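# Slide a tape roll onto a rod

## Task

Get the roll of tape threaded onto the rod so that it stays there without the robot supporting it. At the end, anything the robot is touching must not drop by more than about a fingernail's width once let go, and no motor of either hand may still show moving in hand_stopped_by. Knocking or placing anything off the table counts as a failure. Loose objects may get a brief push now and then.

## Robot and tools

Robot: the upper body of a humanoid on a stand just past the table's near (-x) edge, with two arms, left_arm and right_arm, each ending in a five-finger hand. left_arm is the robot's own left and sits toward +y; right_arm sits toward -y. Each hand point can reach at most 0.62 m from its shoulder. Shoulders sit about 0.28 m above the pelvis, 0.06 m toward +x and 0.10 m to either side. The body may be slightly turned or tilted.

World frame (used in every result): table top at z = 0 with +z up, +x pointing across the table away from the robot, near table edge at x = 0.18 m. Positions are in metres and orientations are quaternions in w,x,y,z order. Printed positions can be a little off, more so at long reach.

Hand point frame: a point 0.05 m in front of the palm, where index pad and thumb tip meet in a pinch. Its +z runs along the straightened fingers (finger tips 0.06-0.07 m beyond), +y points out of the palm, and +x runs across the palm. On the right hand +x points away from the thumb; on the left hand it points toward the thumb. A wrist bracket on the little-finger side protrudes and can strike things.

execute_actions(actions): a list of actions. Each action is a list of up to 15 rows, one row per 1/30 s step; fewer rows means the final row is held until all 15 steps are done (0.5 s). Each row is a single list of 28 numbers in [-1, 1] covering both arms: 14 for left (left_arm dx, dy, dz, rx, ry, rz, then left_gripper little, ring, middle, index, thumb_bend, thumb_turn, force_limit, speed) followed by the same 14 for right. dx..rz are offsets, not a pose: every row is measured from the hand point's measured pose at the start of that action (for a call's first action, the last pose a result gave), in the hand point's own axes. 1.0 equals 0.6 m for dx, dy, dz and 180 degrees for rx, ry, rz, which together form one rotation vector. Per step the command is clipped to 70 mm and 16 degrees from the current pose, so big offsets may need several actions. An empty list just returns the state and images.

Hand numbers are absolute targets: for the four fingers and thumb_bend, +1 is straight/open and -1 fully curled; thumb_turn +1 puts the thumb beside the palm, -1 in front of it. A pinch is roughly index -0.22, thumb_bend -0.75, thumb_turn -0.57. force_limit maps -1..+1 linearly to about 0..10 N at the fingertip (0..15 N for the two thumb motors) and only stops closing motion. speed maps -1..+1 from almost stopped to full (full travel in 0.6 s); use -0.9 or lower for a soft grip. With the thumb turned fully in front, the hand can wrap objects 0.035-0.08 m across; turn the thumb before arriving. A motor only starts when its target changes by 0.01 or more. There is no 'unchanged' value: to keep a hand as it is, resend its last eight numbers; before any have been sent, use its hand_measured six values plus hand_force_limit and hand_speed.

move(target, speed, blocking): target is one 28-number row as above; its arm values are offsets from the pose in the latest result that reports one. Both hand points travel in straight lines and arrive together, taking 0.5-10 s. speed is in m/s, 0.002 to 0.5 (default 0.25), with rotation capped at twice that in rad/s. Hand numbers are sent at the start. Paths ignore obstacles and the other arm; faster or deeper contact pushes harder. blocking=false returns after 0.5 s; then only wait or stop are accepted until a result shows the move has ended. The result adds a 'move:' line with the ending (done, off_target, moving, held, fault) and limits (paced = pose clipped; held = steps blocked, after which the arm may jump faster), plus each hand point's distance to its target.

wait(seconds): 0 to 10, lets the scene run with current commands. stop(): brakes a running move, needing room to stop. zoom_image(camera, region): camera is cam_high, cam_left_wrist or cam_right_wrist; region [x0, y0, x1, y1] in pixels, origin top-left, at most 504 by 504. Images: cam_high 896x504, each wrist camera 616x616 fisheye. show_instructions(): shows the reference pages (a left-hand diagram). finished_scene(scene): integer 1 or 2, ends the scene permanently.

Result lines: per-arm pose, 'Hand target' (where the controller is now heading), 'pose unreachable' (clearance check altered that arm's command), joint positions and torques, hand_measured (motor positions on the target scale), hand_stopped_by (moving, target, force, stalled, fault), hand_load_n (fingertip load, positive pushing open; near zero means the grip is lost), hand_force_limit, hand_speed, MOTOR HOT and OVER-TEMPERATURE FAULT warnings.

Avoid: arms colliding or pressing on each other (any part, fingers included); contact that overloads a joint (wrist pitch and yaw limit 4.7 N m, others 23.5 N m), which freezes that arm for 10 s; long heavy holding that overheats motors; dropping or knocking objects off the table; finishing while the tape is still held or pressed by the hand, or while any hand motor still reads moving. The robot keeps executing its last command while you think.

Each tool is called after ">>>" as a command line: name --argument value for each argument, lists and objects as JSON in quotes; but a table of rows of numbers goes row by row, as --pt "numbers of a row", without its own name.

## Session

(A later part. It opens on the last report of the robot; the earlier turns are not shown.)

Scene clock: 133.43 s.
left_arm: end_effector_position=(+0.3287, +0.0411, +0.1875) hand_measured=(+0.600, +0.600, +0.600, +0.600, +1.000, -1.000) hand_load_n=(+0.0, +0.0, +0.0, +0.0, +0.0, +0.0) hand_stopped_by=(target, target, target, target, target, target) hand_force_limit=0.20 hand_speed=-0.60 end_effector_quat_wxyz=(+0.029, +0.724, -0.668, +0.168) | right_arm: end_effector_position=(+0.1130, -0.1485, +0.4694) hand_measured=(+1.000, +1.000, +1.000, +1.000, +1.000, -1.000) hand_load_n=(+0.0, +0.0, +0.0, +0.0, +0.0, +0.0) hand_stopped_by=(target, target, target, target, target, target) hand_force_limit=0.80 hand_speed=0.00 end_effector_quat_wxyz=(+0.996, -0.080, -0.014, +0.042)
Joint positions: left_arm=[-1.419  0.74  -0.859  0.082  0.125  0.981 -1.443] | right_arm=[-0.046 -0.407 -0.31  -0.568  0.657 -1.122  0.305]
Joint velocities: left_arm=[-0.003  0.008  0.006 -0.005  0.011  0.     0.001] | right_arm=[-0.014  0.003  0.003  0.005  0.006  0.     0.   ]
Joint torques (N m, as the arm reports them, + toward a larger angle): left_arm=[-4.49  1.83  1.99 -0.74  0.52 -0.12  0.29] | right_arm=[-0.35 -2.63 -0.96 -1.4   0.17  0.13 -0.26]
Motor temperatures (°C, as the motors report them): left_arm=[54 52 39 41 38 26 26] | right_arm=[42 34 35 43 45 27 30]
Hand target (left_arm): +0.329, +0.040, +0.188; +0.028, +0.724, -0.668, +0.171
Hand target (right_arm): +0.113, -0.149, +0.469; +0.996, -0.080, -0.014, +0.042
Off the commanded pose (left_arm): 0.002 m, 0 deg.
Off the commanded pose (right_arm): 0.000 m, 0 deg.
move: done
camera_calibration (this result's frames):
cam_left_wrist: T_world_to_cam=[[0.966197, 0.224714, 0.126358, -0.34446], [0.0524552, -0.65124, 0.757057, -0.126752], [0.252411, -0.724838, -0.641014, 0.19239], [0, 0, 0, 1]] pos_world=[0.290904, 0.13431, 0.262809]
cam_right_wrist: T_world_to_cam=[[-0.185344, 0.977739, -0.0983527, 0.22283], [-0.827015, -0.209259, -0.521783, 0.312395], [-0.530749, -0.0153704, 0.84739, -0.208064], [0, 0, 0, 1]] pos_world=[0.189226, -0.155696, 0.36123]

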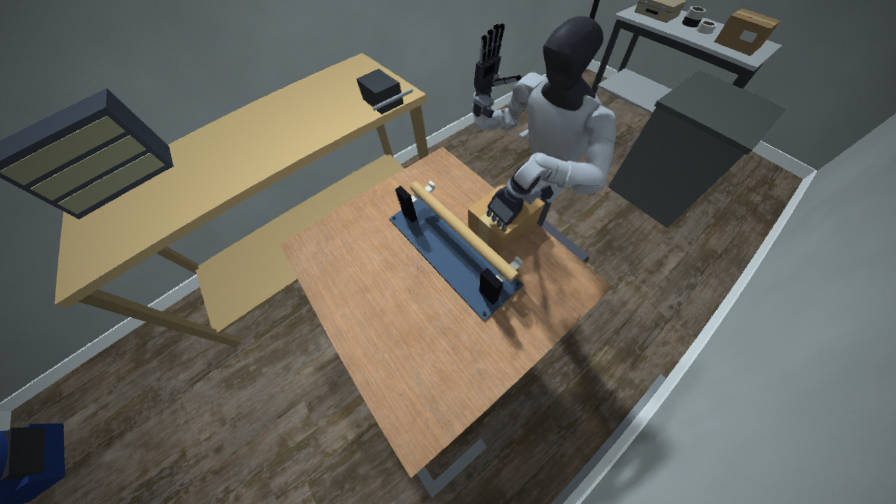

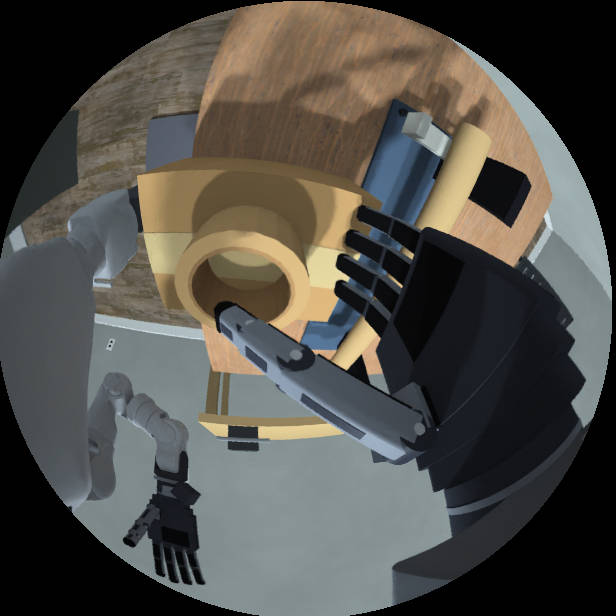

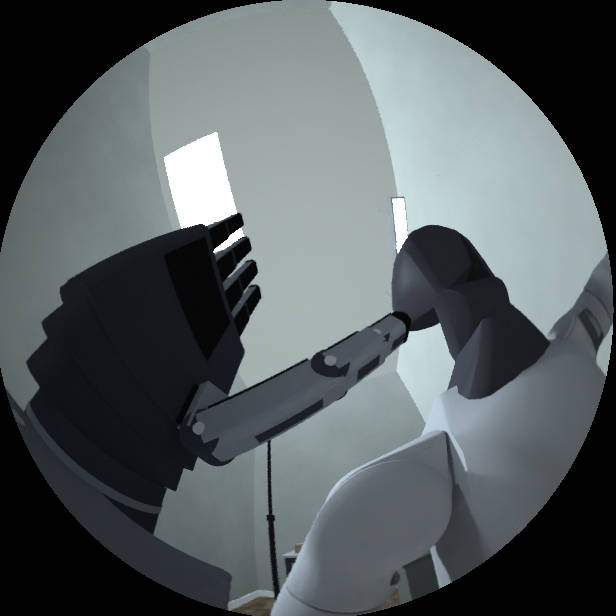

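>>> move --target '[0.01,-0.003,0.06,0,0,0,0.6,0.6,0.6,0.6,1,-1,0.2,-0.6,0,0,0,0,0,0,1,1,1,1,1,-1,0.8,0]' --speed 0.03

>>> execute_actions --actions '[[[0,0,0,0,0,0,1,0.6,-1,-1,-1,-1,0.2,-0.6,0,0,0,0,0,0,1,1,1,1,1,-1,0.8,0]],[[0,0,0,0,0,0,1,0.6,-1,-1,-1,-1,0.2,-0.6,0,0,0,0,0,0,1,1,1,1,1,-1,0.8,0]],[[0,0,0,0,0,0,1,0.6,-1,-1,-1,-1,0.2,-0.6,0,0,0,0,0,0,1,1,1,1,1,-1,0.8,0]],[[0,0,0,0,0,0,1,0.6,-1,-1,-1,-1,0.2,-0.6,0,0,0,0,0,0,1,1,1,1,1,-1,0.8,0]],[[0,0,0,0,0,0,1,0.6,-1,-1,-1,-1,0.2,-0.6,0,0,0,0,0,0,1,1,1,1,1,-1,0.8,0]]]'

Scene clock: 142.27 s.
left_arm: end_effector_position=(+0.3438, +0.0252, +0.1777) hand_measured=(+0.600, +0.600, +0.600, +0.600, +1.000, -1.000) hand_load_n=(-1.0, -3.5, -5.0, +0.0, +0.0, +0.0) hand_stopped_by=(target, target, target, target, target, target) hand_force_limit=0.20 hand_speed=-0.60 end_effector_quat_wxyz=(+0.026, +0.721, -0.666, +0.190) | right_arm: end_effector_position=(+0.1130, -0.1485, +0.4694) hand_measured=(+1.000, +1.000, +1.000, +1.000, +1.000, -1.000) hand_load_n=(+0.0, +0.0, +0.0, +0.0, +0.0, +0.0) hand_stopped_by=(target, target, target, target, target, target) hand_force_limit=0.80 hand_speed=0.00 end_effector_quat_wxyz=(+0.996, -0.080, -0.014, +0.042)
Joint positions: left_arm=[-1.41   0.656 -0.849  0.176  0.129  0.937 -1.358] | right_arm=[-0.046 -0.407 -0.31  -0.568  0.657 -1.122  0.305]
Joint velocities: left_arm=[ 0.    -0.002  0.015  0.002  0.006 -0.002  0.   ] | right_arm=[ 0.005 -0.006 -0.003 -0.003  0.003  0.     0.   ]
Joint torques (N m, as the arm reports them, + toward a larger angle): left_arm=[-2.14  0.17 -0.15  0.01  0.86 -0.43  0.85] | right_arm=[-0.9  -3.01 -0.49 -1.14  0.32  0.17 -0.29]
Motor temperatures (°C, as the motors report them): left_arm=[55 52 40 41 38 26 27] | right_arm=[42 34 35 43 45 27 30]
Hand target (left_arm): +0.337, +0.027, +0.156; +0.030, +0.725, -0.667, +0.169
Hand target (right_arm): +0.113, -0.149, +0.469; +0.996, -0.080, -0.014, +0.042
Off the commanded pose (left_arm): 0.023 m, 3 deg.
Off the commanded pose (right_arm): 0.000 m, 0 deg.
move: off_target (left_arm)
camera_calibration (this result's frames):
cam_left_wrist: T_world_to_cam=[[0.960842, 0.228827, 0.156274, -0.35788], [0.0243072, -0.631395, 0.77508, -0.124509], [0.276029, -0.740931, -0.612233, 0.158053], [0, 0, 0, 1]] pos_world=[0.303265, 0.120384, 0.249197]
cam_right_wrist: T_world_to_cam=[[-0.185344, 0.977739, -0.0983525, 0.22283], [-0.827015, -0.209259, -0.521783, 0.312395], [-0.530749, -0.0153706, 0.84739, -0.208064], [0, 0, 0, 1]] pos_world=[0.189226, -0.155696, 0.36123]

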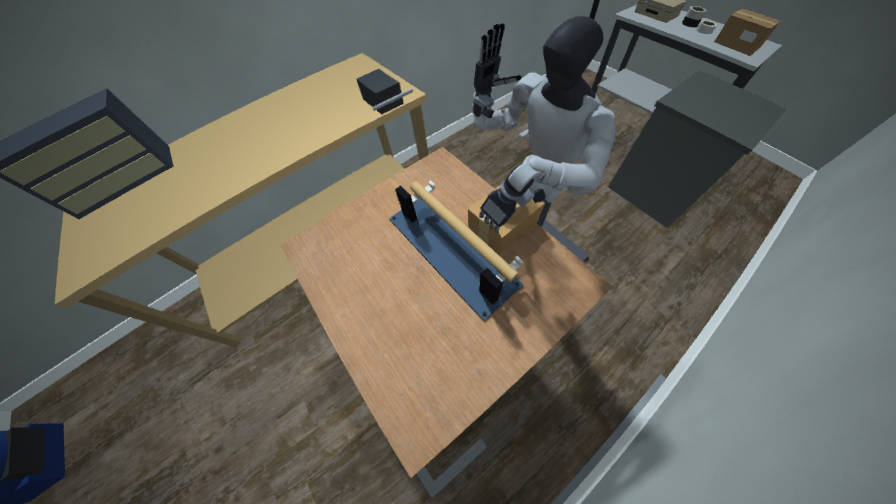

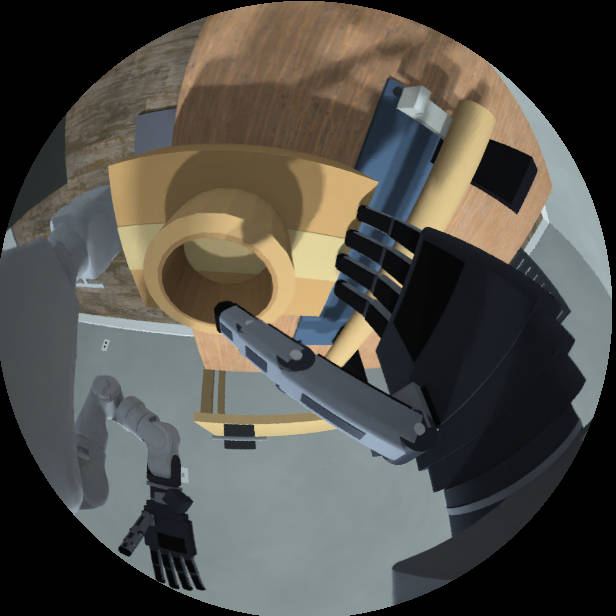

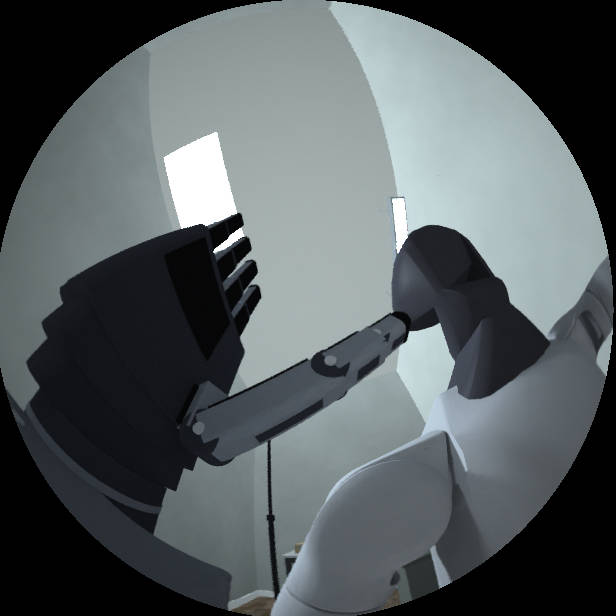

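Scene clock: 144.77 s.
left_arm: end_effector_position=(+0.3439, +0.0250, +0.1786) hand_measured=(+1.000, +0.600, -0.752, -0.998, +0.090, -1.000) hand_load_n=(+0.0, -0.5, +7.0, +0.0, +9.0, +1.5) hand_stopped_by=(target, target, force, moving, force, target) hand_force_limit=0.20 hand_speed=-0.60 end_effector_quat_wxyz=(+0.026, +0.721, -0.666, +0.190) | right_arm: end_effector_position=(+0.1130, -0.1485, +0.4694) hand_measured=(+1.000, +1.000, +1.000, +1.000, +1.000, -1.000) hand_load_n=(+0.0, +0.0, +0.0, +0.0, +0.0, +0.0) hand_stopped_by=(target, target, target, target, target, target) hand_force_limit=0.80 hand_speed=0.00 end_effector_quat_wxyz=(+0.996, -0.080, -0.014, +0.042)
Joint positions: left_arm=[-1.412  0.656 -0.848  0.176  0.129  0.937 -1.36 ] | right_arm=[-0.046 -0.407 -0.31  -0.568  0.657 -1.122  0.305]
Joint velocities: left_arm=[ 0.008 -0.003 -0.005  0.002 -0.003  0.     0.   ] | right_arm=[-0.015  0.005  0.    -0.003 -0.017  0.     0.   ]
Joint torques (N m, as the arm reports them, + toward a larger angle): left_arm=[-4.6   1.9   1.72 -0.7   0.49 -0.24  0.24] | right_arm=[-0.67 -3.24 -0.53 -1.11  0.72  0.24 -0.22]
Motor temperatures (°C, as the motors report them): left_arm=[55 52 40 41 38 26 27] | right_arm=[42 34 35 43 45 27 30]
Hand target (left_arm): +0.344, +0.025, +0.179; +0.026, +0.721, -0.666, +0.190
Hand target (right_arm): +0.113, -0.149, +0.469; +0.996, -0.080, -0.014, +0.042
Off the commanded pose (left_arm): 0.000 m, 0 deg.
Off the commanded pose (right_arm): 0.000 m, 0 deg.
camera_calibration (this result's frames):
cam_left_wrist: T_world_to_cam=[[0.960953, 0.228132, 0.156603, -0.358076], [0.0233764, -0.630851, 0.775552, -0.125074], [0.275722, -0.741608, -0.611551, 0.158408], [0, 0, 0, 1]] pos_world=[0.303341, 0.120262, 0.249952]
cam_right_wrist: T_world_to_cam=[[-0.185344, 0.977739, -0.0983527, 0.22283], [-0.827014, -0.209259, -0.521783, 0.312395], [-0.530749, -0.0153705, 0.84739, -0.208064], [0, 0, 0, 1]] pos_world=[0.189226, -0.155696, 0.36123]

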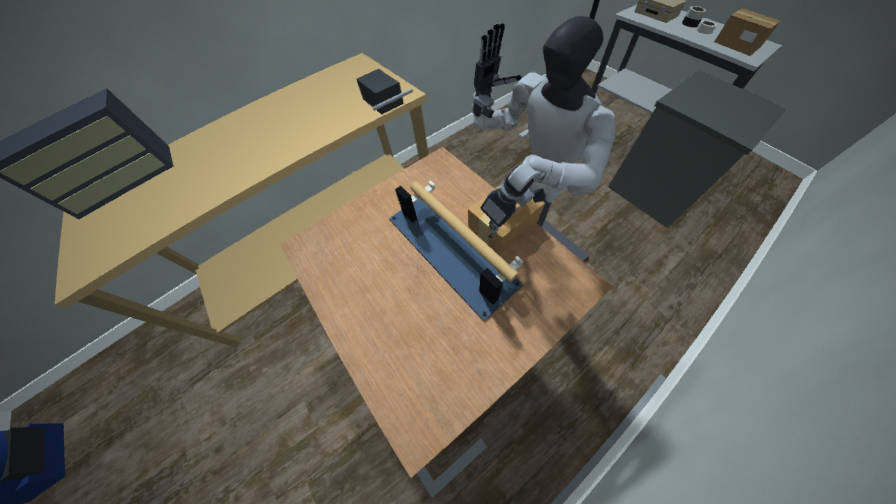

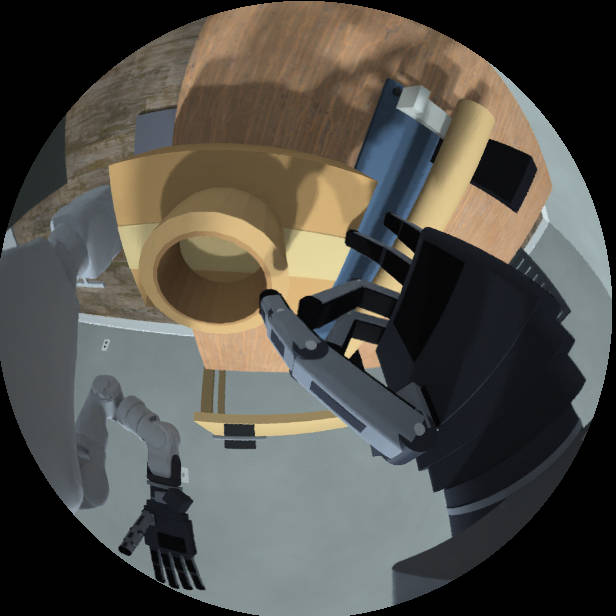

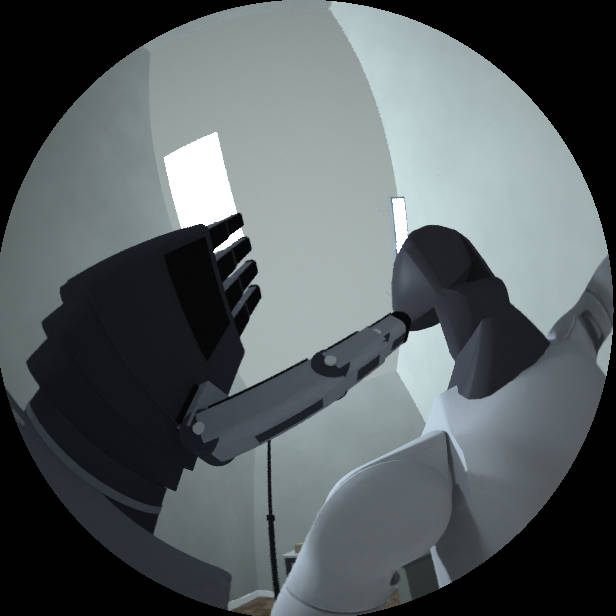

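>>> move --target '[0,0.01,-0.06,0,0,0,0.35,0.35,0.35,0.35,1,-1,0.2,-0.3,0,0,0,0,0,0,1,1,1,1,1,-1,0.8,0]' --speed 0.06

>>> move --target '[0.022,0.042,-0.005,0,0,0,0.35,0.35,0.35,0.35,1,-1,0.2,-0.3,0,0,0,0,0,0,1,1,1,1,1,-1,0.8,0]' --speed 0.06

>>> move --target '[-0.02,0.015,0.08,0,0,0,0.35,0.35,0.35,0.35,1,-1,0.2,-0.3,0,0,0,0,0,0,1,1,1,1,1,-1,0.8,0]' --speed 0.03

Scene clock: 151.90 s.
left_arm: end_effector_position=(+0.3302, +0.0350, +0.2101) hand_measured=(+0.350, +0.350, +0.350, +0.350, +1.000, -1.000) hand_load_n=(+0.0, +0.0, +0.0, +0.0, +0.0, +0.0) hand_stopped_by=(target, target, target, target, target, target) hand_force_limit=0.20 hand_speed=-0.30 end_effector_quat_wxyz=(+0.022, +0.719, -0.668, +0.189) | right_arm: end_effector_position=(+0.1130, -0.1485, +0.4694) hand_measured=(+1.000, +1.000, +1.000, +1.000, +1.000, -1.000) hand_load_n=(+0.0, +0.0, +0.0, +0.0, +0.0, +0.0) hand_stopped_by=(target, target, target, target, target, target) hand_force_limit=0.80 hand_speed=0.00 end_effector_quat_wxyz=(+0.996, -0.080, -0.014, +0.042)
Joint positions: left_arm=[-1.471  0.753 -0.837  0.04   0.129  1.026 -1.474] | right_arm=[-0.046 -0.407 -0.31  -0.568  0.657 -1.122  0.305]
Joint velocities: left_arm=[-0.003  0.     0.002 -0.012 -0.009  0.     0.   ] | right_arm=[ 0.011  0.    -0.011 -0.005  0.005  0.     0.   ]
Joint torques (N m, as the arm reports them, + toward a larger angle): left_arm=[-4.41  1.96  1.96 -0.65  0.42 -0.09  0.18] | right_arm=[-0.92 -2.45 -0.46 -1.1  -0.06  0.22 -0.28]
Motor temperatures (°C, as the motors report them): left_arm=[56 51 40 41 38 26 26] | right_arm=[42 34 35 43 45 27 30]
Hand target (left_arm): +0.329, +0.035, +0.211; +0.024, +0.720, -0.668, +0.189
Hand target (right_arm): +0.113, -0.149, +0.469; +0.996, -0.080, -0.014, +0.042
Off the commanded pose (left_arm): 0.001 m, 0 deg.
Off the commanded pose (right_arm): 0.000 m, 0 deg.
move: done
camera_calibration (this result's frames):
cam_left_wrist: T_world_to_cam=[[0.961108, 0.22424, 0.161207, -0.353029], [0.019205, -0.636574, 0.770977, -0.140438], [0.275504, -0.737896, -0.616122, 0.189735], [0, 0, 0, 1]] pos_world=[0.289723, 0.129769, 0.282085]
cam_right_wrist: T_world_to_cam=[[-0.185344, 0.977739, -0.0983527, 0.22283], [-0.827015, -0.20926, -0.521783, 0.312395], [-0.530749, -0.0153704, 0.84739, -0.208064], [0, 0, 0, 1]] pos_world=[0.189226, -0.155696, 0.36123]

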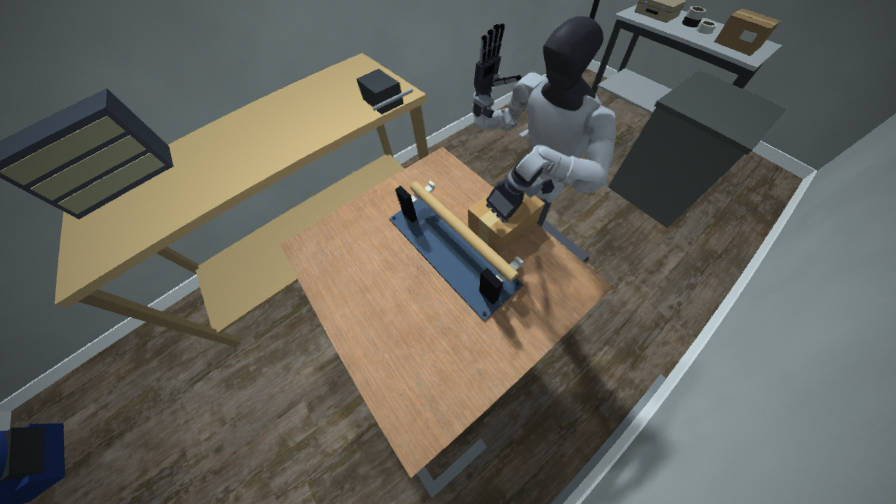

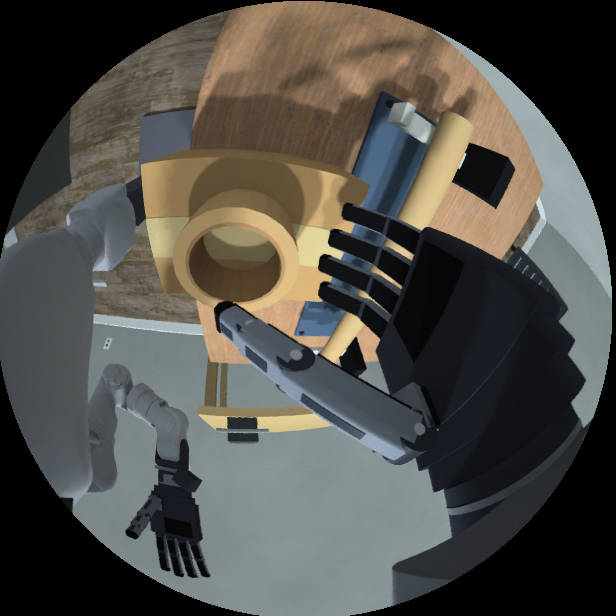

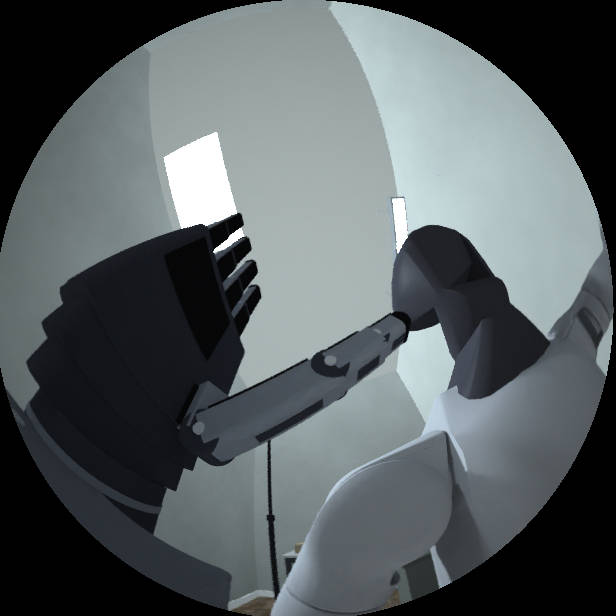

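Scene clock: 152.70 s.
left_arm: end_effector_position=(+0.3063, +0.0206, +0.2115) hand_measured=(+0.350, +0.350, +0.350, +0.350, +1.000, -1.000) hand_load_n=(+0.0, +0.0, +0.5, +0.0, +0.0, +0.0) hand_stopped_by=(target, target, target, target, target, target) hand_force_limit=0.20 hand_speed=-0.30 end_effector_quat_wxyz=(+0.022, +0.720, -0.668, +0.189) | right_arm: end_effector_position=(+0.1130, -0.1485, +0.4694) hand_measured=(+1.000, +1.000, +1.000, +1.000, +1.000, -1.000) hand_load_n=(+0.0, +0.0, +0.0, +0.0, +0.0, +0.0) hand_stopped_by=(target, target, target, target, target, target) hand_force_limit=0.80 hand_speed=0.00 end_effector_quat_wxyz=(+0.996, -0.080, -0.014, +0.042)
Joint positions: left_arm=[-1.47   0.757 -0.861 -0.166  0.134  1.23  -1.479] | right_arm=[-0.046 -0.407 -0.31  -0.568  0.657 -1.122  0.305]
Joint velocities: left_arm=[-0.008  0.003 -0.002  0.006 -0.008  0.002  0.   ] | right_arm=[ 0.017  0.006 -0.009 -0.005 -0.006  0.     0.   ]
Joint torques (N m, as the arm reports them, + toward a larger angle): left_arm=[-4.31  1.84  1.57 -0.62  0.64 -0.09  0.18] | right_arm=[-0.7  -2.89 -0.76 -0.95 -0.01  0.15 -0.26]
Motor temperatures (°C, as the motors report them): left_arm=[56 51 40 41 38 26 26] | right_arm=[42 34 35 43 45 27 30]
Hand target (left_arm): +0.305, +0.021, +0.211; +0.022, +0.720, -0.668, +0.187
Hand target (right_arm): +0.113, -0.149, +0.469; +0.996, -0.080, -0.014, +0.042
Off the commanded pose (left_arm): 0.001 m, 0 deg.
Off the commanded pose (right_arm): 0.000 m, 0 deg.
move: done
camera_calibration (this result's frames):
cam_left_wrist: T_world_to_cam=[[0.960806, 0.22544, 0.161334, -0.32699], [0.019948, -0.636682, 0.770869, -0.150362], [0.276503, -0.737437, -0.616224, 0.186244], [0, 0, 0, 1]] pos_world=[0.265676, 0.115327, 0.283432]
cam_right_wrist: T_world_to_cam=[[-0.185344, 0.977739, -0.0983528, 0.22283], [-0.827014, -0.20926, -0.521783, 0.312395], [-0.530749, -0.0153704, 0.84739, -0.208064], [0, 0, 0, 1]] pos_world=[0.189226, -0.155696, 0.36123]

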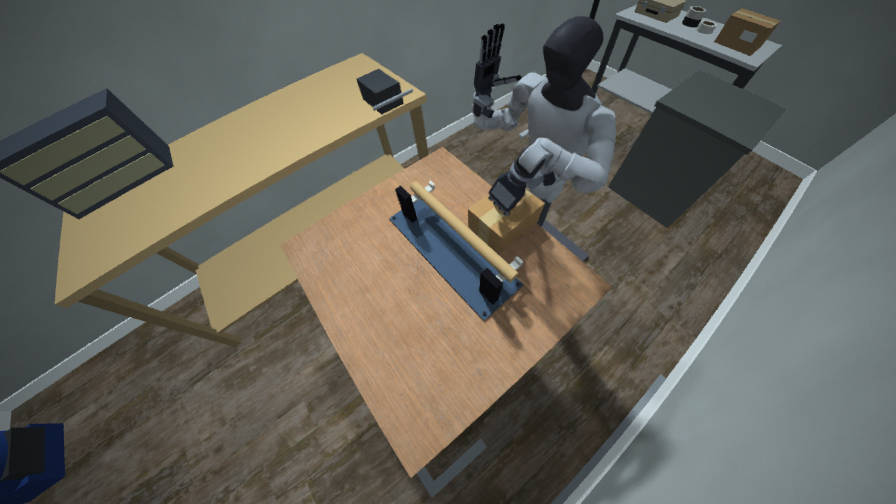

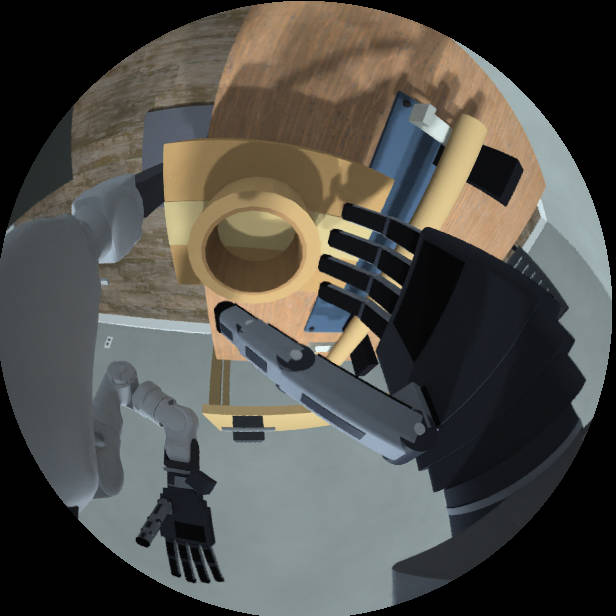

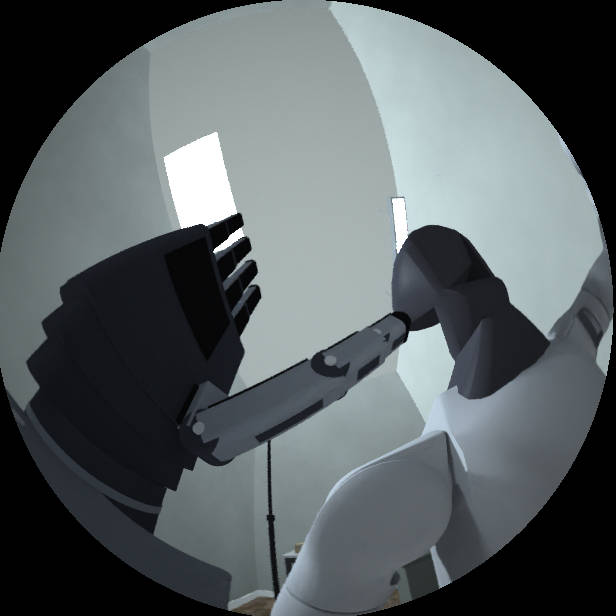

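Scene clock: 154.60 s.
left_arm: end_effector_position=(+0.3103, +0.0178, +0.1717) hand_measured=(+0.350, +0.350, +0.350, +0.350, +1.000, -1.000) hand_load_n=(-1.5, -6.5, +0.0, +0.0, +0.0, +0.0) hand_stopped_by=(target, target, target, target, target, target) hand_force_limit=0.20 hand_speed=-0.30 end_effector_quat_wxyz=(+0.023, +0.720, -0.665, +0.198) | right_arm: end_effector_position=(+0.1130, -0.1485, +0.4694) hand_measured=(+1.000, +1.000, +1.000, +1.000, +1.000, -1.000) hand_load_n=(+0.0, +0.0, +0.0, +0.0, +0.0, +0.0) hand_stopped_by=(target, target, target, target, target, target) hand_force_limit=0.80 hand_speed=0.00 end_effector_quat_wxyz=(+0.996, -0.080, -0.014, +0.042)
Joint positions: left_arm=[-1.319  0.713 -0.847 -0.162  0.134  1.176 -1.326] | right_arm=[-0.046 -0.407 -0.31  -0.568  0.657 -1.122  0.305]
Joint velocities: left_arm=[-0.012  0.009  0.018  0.017 -0.012  0.     0.   ] | right_arm=[-0.011 -0.009  0.011  0.003 -0.017  0.     0.   ]
Joint torques (N m, as the arm reports them, + toward a larger angle): left_arm=[-2.93  0.78  1.04 -0.25  0.93 -0.5   0.74] | right_arm=[-1.19 -3.11 -0.62 -0.87  0.46  0.15 -0.22]
Motor temperatures (°C, as the motors report them): left_arm=[56 51 40 41 38 26 26] | right_arm=[42 34 35 43 45 27 30]
Hand target (left_arm): +0.309, +0.018, +0.162; +0.024, +0.721, -0.665, +0.191
Hand target (right_arm): +0.113, -0.149, +0.469; +0.996, -0.080, -0.014, +0.042
Off the commanded pose (left_arm): 0.010 m, 1 deg.
Off the commanded pose (right_arm): 0.000 m, 0 deg.
move: off_target (left_arm)
camera_calibration (this result's frames):
cam_left_wrist: T_world_to_cam=[[0.958247, 0.231474, 0.167878, -0.324217], [0.0144575, -0.625573, 0.780032, -0.121556], [0.285577, -0.745036, -0.6028, 0.153594], [0, 0, 0, 1]] pos_world=[0.268574, 0.113438, 0.241833]
cam_right_wrist: T_world_to_cam=[[-0.185345, 0.977739, -0.0983526, 0.22283], [-0.827014, -0.20926, -0.521783, 0.312395], [-0.530749, -0.0153706, 0.84739, -0.208064], [0, 0, 0, 1]] pos_world=[0.189226, -0.155696, 0.36123]

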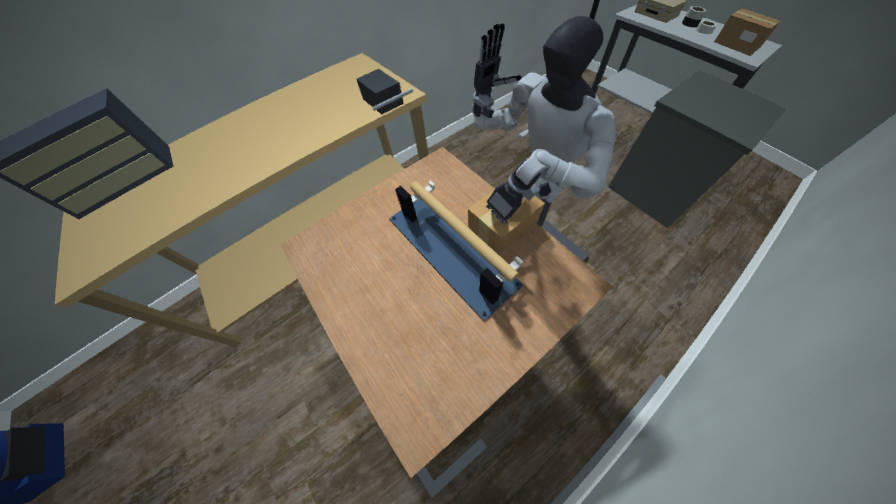

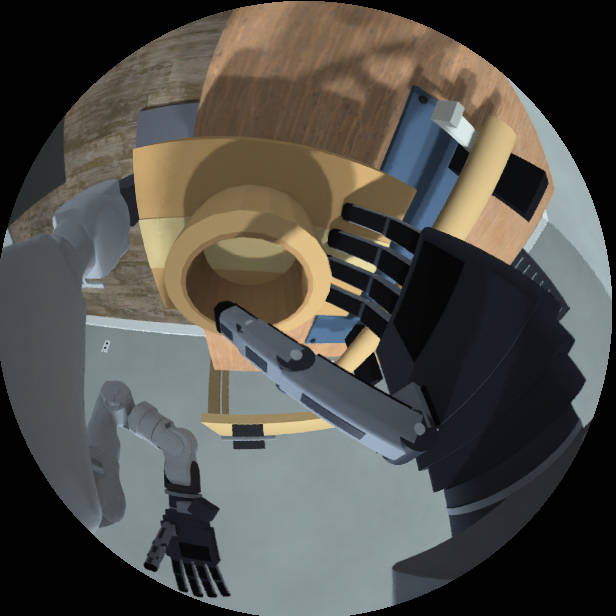

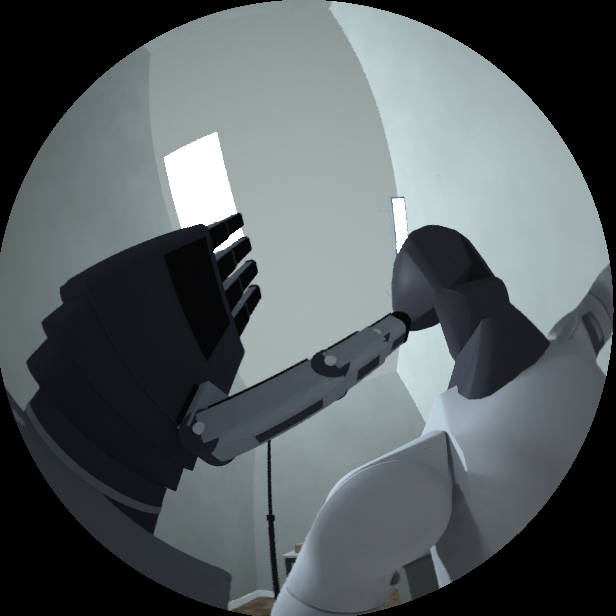

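>>> move --target '[0.025,0,-0.01,0,0,0,-1,-1,0.35,0.35,1,-1,0.2,0,0,0,0,0,0,0,1,1,1,1,1,-1,0.8,0]' --speed 0.03

>>> move --target '[-0.008,0.008,0.045,0,0,0,-1,-1,0.35,0.35,1,-1,0.2,0,0,0,0,0,0,0,1,1,1,1,1,-1,0.8,0]' --speed 0.03

Scene clock: 159.63 s.
left_arm: end_effector_position=(+0.3096, +0.0054, +0.1817) hand_measured=(-1.000, -1.000, +0.350, +0.350, +1.000, -1.000) hand_load_n=(+0.0, +0.0, +0.0, +0.0, +0.0, +0.0) hand_stopped_by=(target, target, target, target, target, target) hand_force_limit=0.20 hand_speed=0.00 end_effector_quat_wxyz=(+0.022, +0.719, -0.666, +0.199) | right_arm: end_effector_position=(+0.1130, -0.1485, +0.4694) hand_measured=(+1.000, +1.000, +1.000, +1.000, +1.000, -1.000) hand_load_n=(+0.0, +0.0, +0.0, +0.0, +0.0, +0.0) hand_stopped_by=(target, target, target, target, target, target) hand_force_limit=0.80 hand_speed=0.00 end_effector_quat_wxyz=(+0.996, -0.080, -0.014, +0.042)
Joint positions: left_arm=[-1.382  0.673 -0.871 -0.156  0.135  1.233 -1.344] | right_arm=[-0.046 -0.407 -0.31  -0.568  0.657 -1.122  0.305]
Joint velocities: left_arm=[ 0.005 -0.003  0.005 -0.006  0.002  0.     0.   ] | right_arm=[-0.005  0.003  0.003  0.008  0.008  0.     0.   ]
Joint torques (N m, as the arm reports them, + toward a larger angle): left_arm=[-4.31  1.57  1.65 -0.47  0.6  -0.12  0.17] | right_arm=[-0.67 -2.76 -0.46 -1.23  0.46  0.07 -0.28]
Motor temperatures (°C, as the motors report them): left_arm=[55 51 40 41 38 26 27] | right_arm=[42 34 35 43 45 27 30]
Hand target (left_arm): +0.309, +0.005, +0.181; +0.023, +0.720, -0.666, +0.196
Hand target (right_arm): +0.113, -0.149, +0.469; +0.996, -0.080, -0.014, +0.042
Off the commanded pose (left_arm): 0.000 m, 0 deg.
Off the commanded pose (right_arm): 0.000 m, 0 deg.
move: done
camera_calibration (this result's frames):
cam_left_wrist: T_world_to_cam=[[0.958318, 0.228378, 0.17167, -0.323097], [0.0095985, -0.626263, 0.779553, -0.135593], [0.285543, -0.745412, -0.602351, 0.150515], [0, 0, 0, 1]] pos_world=[0.267952, 0.101067, 0.251831]
cam_right_wrist: T_world_to_cam=[[-0.185345, 0.977739, -0.0983525, 0.22283], [-0.827014, -0.20926, -0.521783, 0.312395], [-0.530749, -0.0153707, 0.84739, -0.208064], [0, 0, 0, 1]] pos_world=[0.189226, -0.155696, 0.36123]

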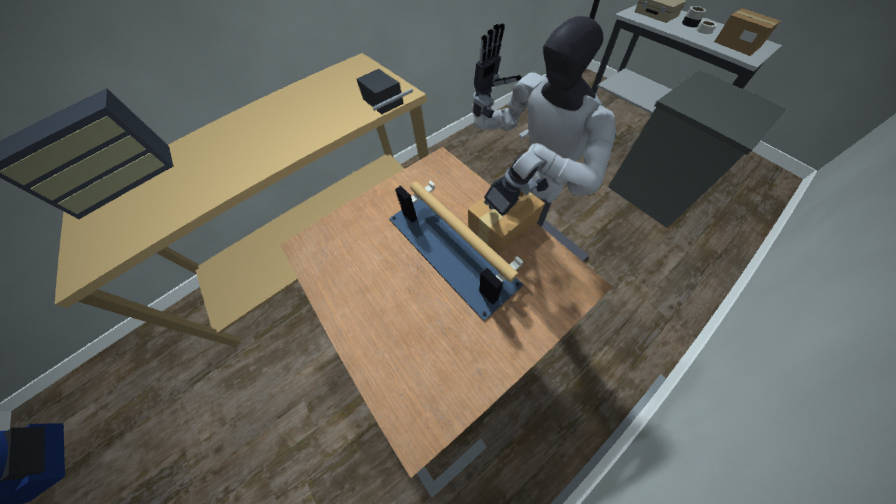

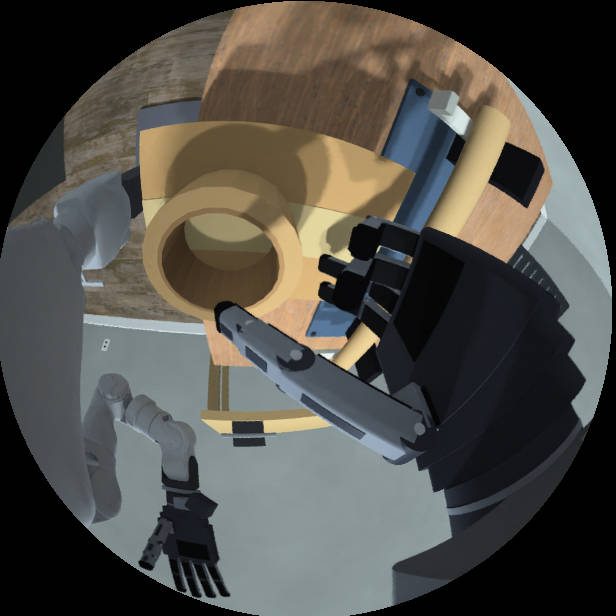

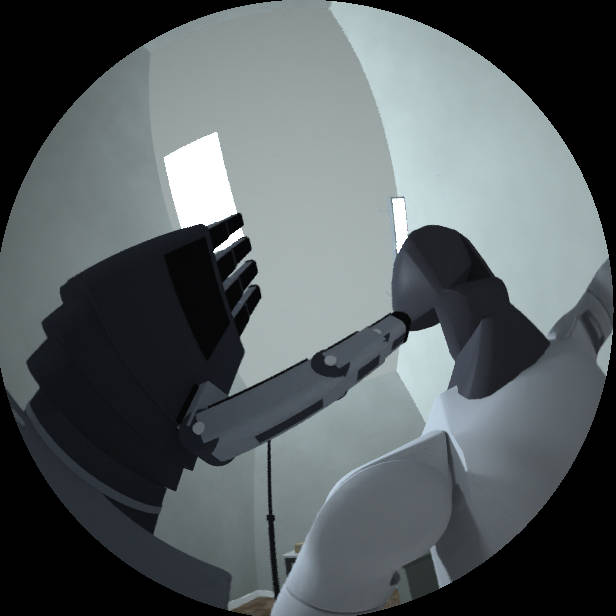

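Scene clock: 160.80 s.
left_arm: end_effector_position=(+0.3160, -0.0021, +0.1694) hand_measured=(-1.000, -1.000, +0.350, +0.350, +1.000, -1.000) hand_load_n=(+0.0, +0.0, -6.5, +0.0, +0.0, +0.0) hand_stopped_by=(target, target, target, target, target, target) hand_force_limit=0.20 hand_speed=0.00 end_effector_quat_wxyz=(+0.020, +0.712, -0.667, +0.218) | right_arm: end_effector_position=(+0.1130, -0.1485, +0.4694) hand_measured=(+1.000, +1.000, +1.000, +1.000, +1.000, -1.000) hand_load_n=(+0.0, +0.0, +0.0, +0.0, +0.0, +0.0) hand_stopped_by=(target, target, target, target, target, target) hand_force_limit=0.80 hand_speed=0.00 end_effector_quat_wxyz=(+0.996, -0.080, -0.014, +0.042)
Joint positions: left_arm=[-1.328  0.637 -0.855 -0.137  0.135  1.19  -1.259] | right_arm=[-0.046 -0.407 -0.31  -0.568  0.657 -1.122  0.305]
Joint velocities: left_arm=[ 0.009  0.003 -0.011  0.011  0.005 -0.001  0.003] | right_arm=[0.017 0.012 0.002 0.011 0.002 0.    0.   ]
Joint torques (N m, as the arm reports them, + toward a larger angle): left_arm=[-2.52  1.17  0.31 -0.08  0.79 -0.25  0.52] | right_arm=[-0.55 -2.91 -1.16 -1.11  0.02  0.06 -0.26]
Motor temperatures (°C, as the motors report them): left_arm=[54 51 40 41 38 26 27] | right_arm=[42 34 35 43 45 27 30]
Hand target (left_arm): +0.311, +0.002, +0.155; +0.023, +0.719, -0.665, +0.200
Hand target (right_arm): +0.113, -0.149, +0.469; +0.996, -0.080, -0.014, +0.042
Off the commanded pose (left_arm): 0.016 m, 2 deg.
Off the commanded pose (right_arm): 0.000 m, 0 deg.
move: off_target (left_arm)
camera_calibration (this result's frames):
cam_left_wrist: T_world_to_cam=[[0.954147, 0.223813, 0.198777, -0.328659], [-0.0223558, -0.608916, 0.792919, -0.122845], [0.298504, -0.761005, -0.575992, 0.127062], [0, 0, 0, 1]] pos_world=[0.272914, 0.0954505, 0.235923]
cam_right_wrist: T_world_to_cam=[[-0.185344, 0.977739, -0.0983525, 0.22283], [-0.827014, -0.209259, -0.521783, 0.312395], [-0.530749, -0.0153707, 0.84739, -0.208064], [0, 0, 0, 1]] pos_world=[0.189226, -0.155696, 0.36123]

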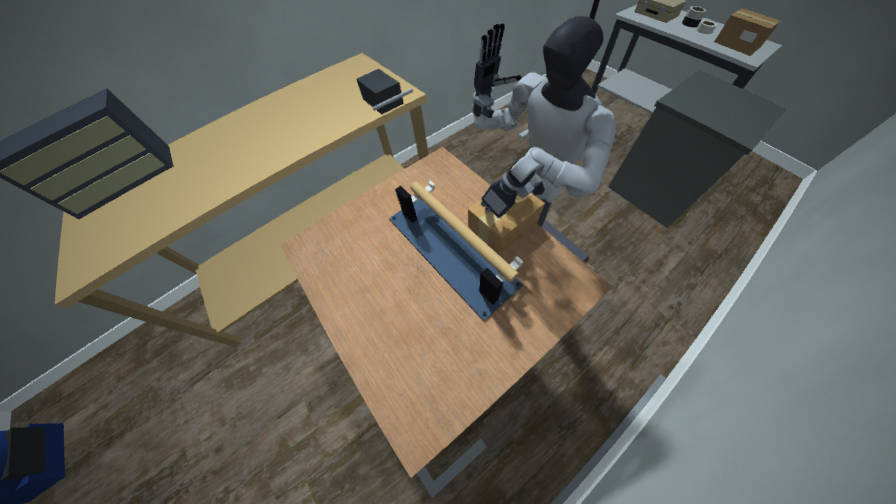

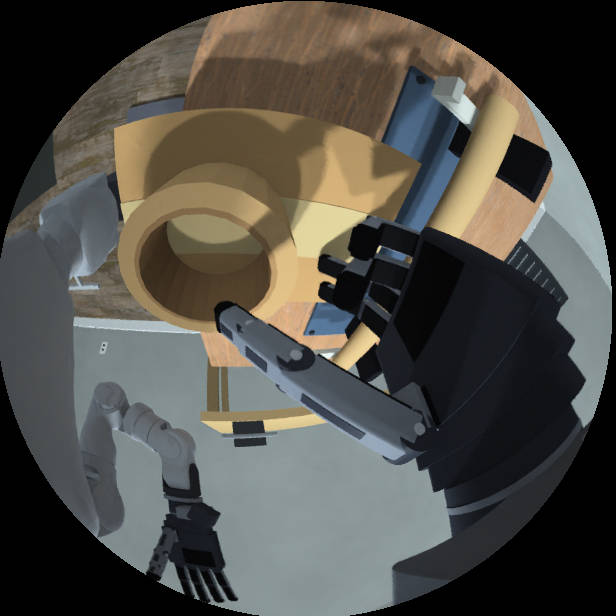

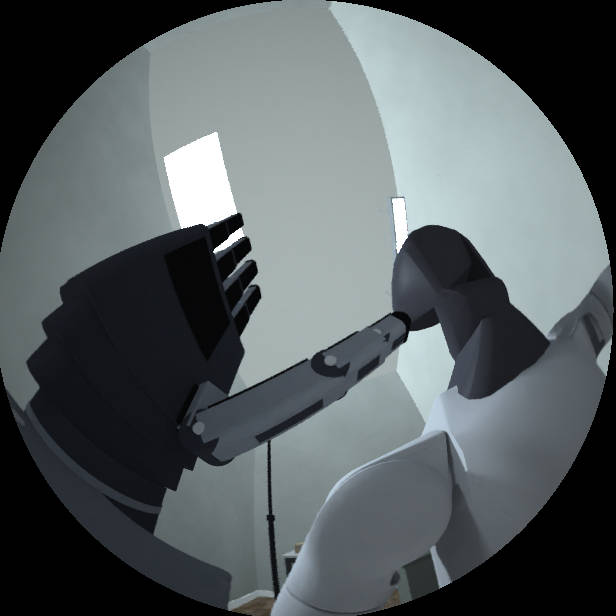

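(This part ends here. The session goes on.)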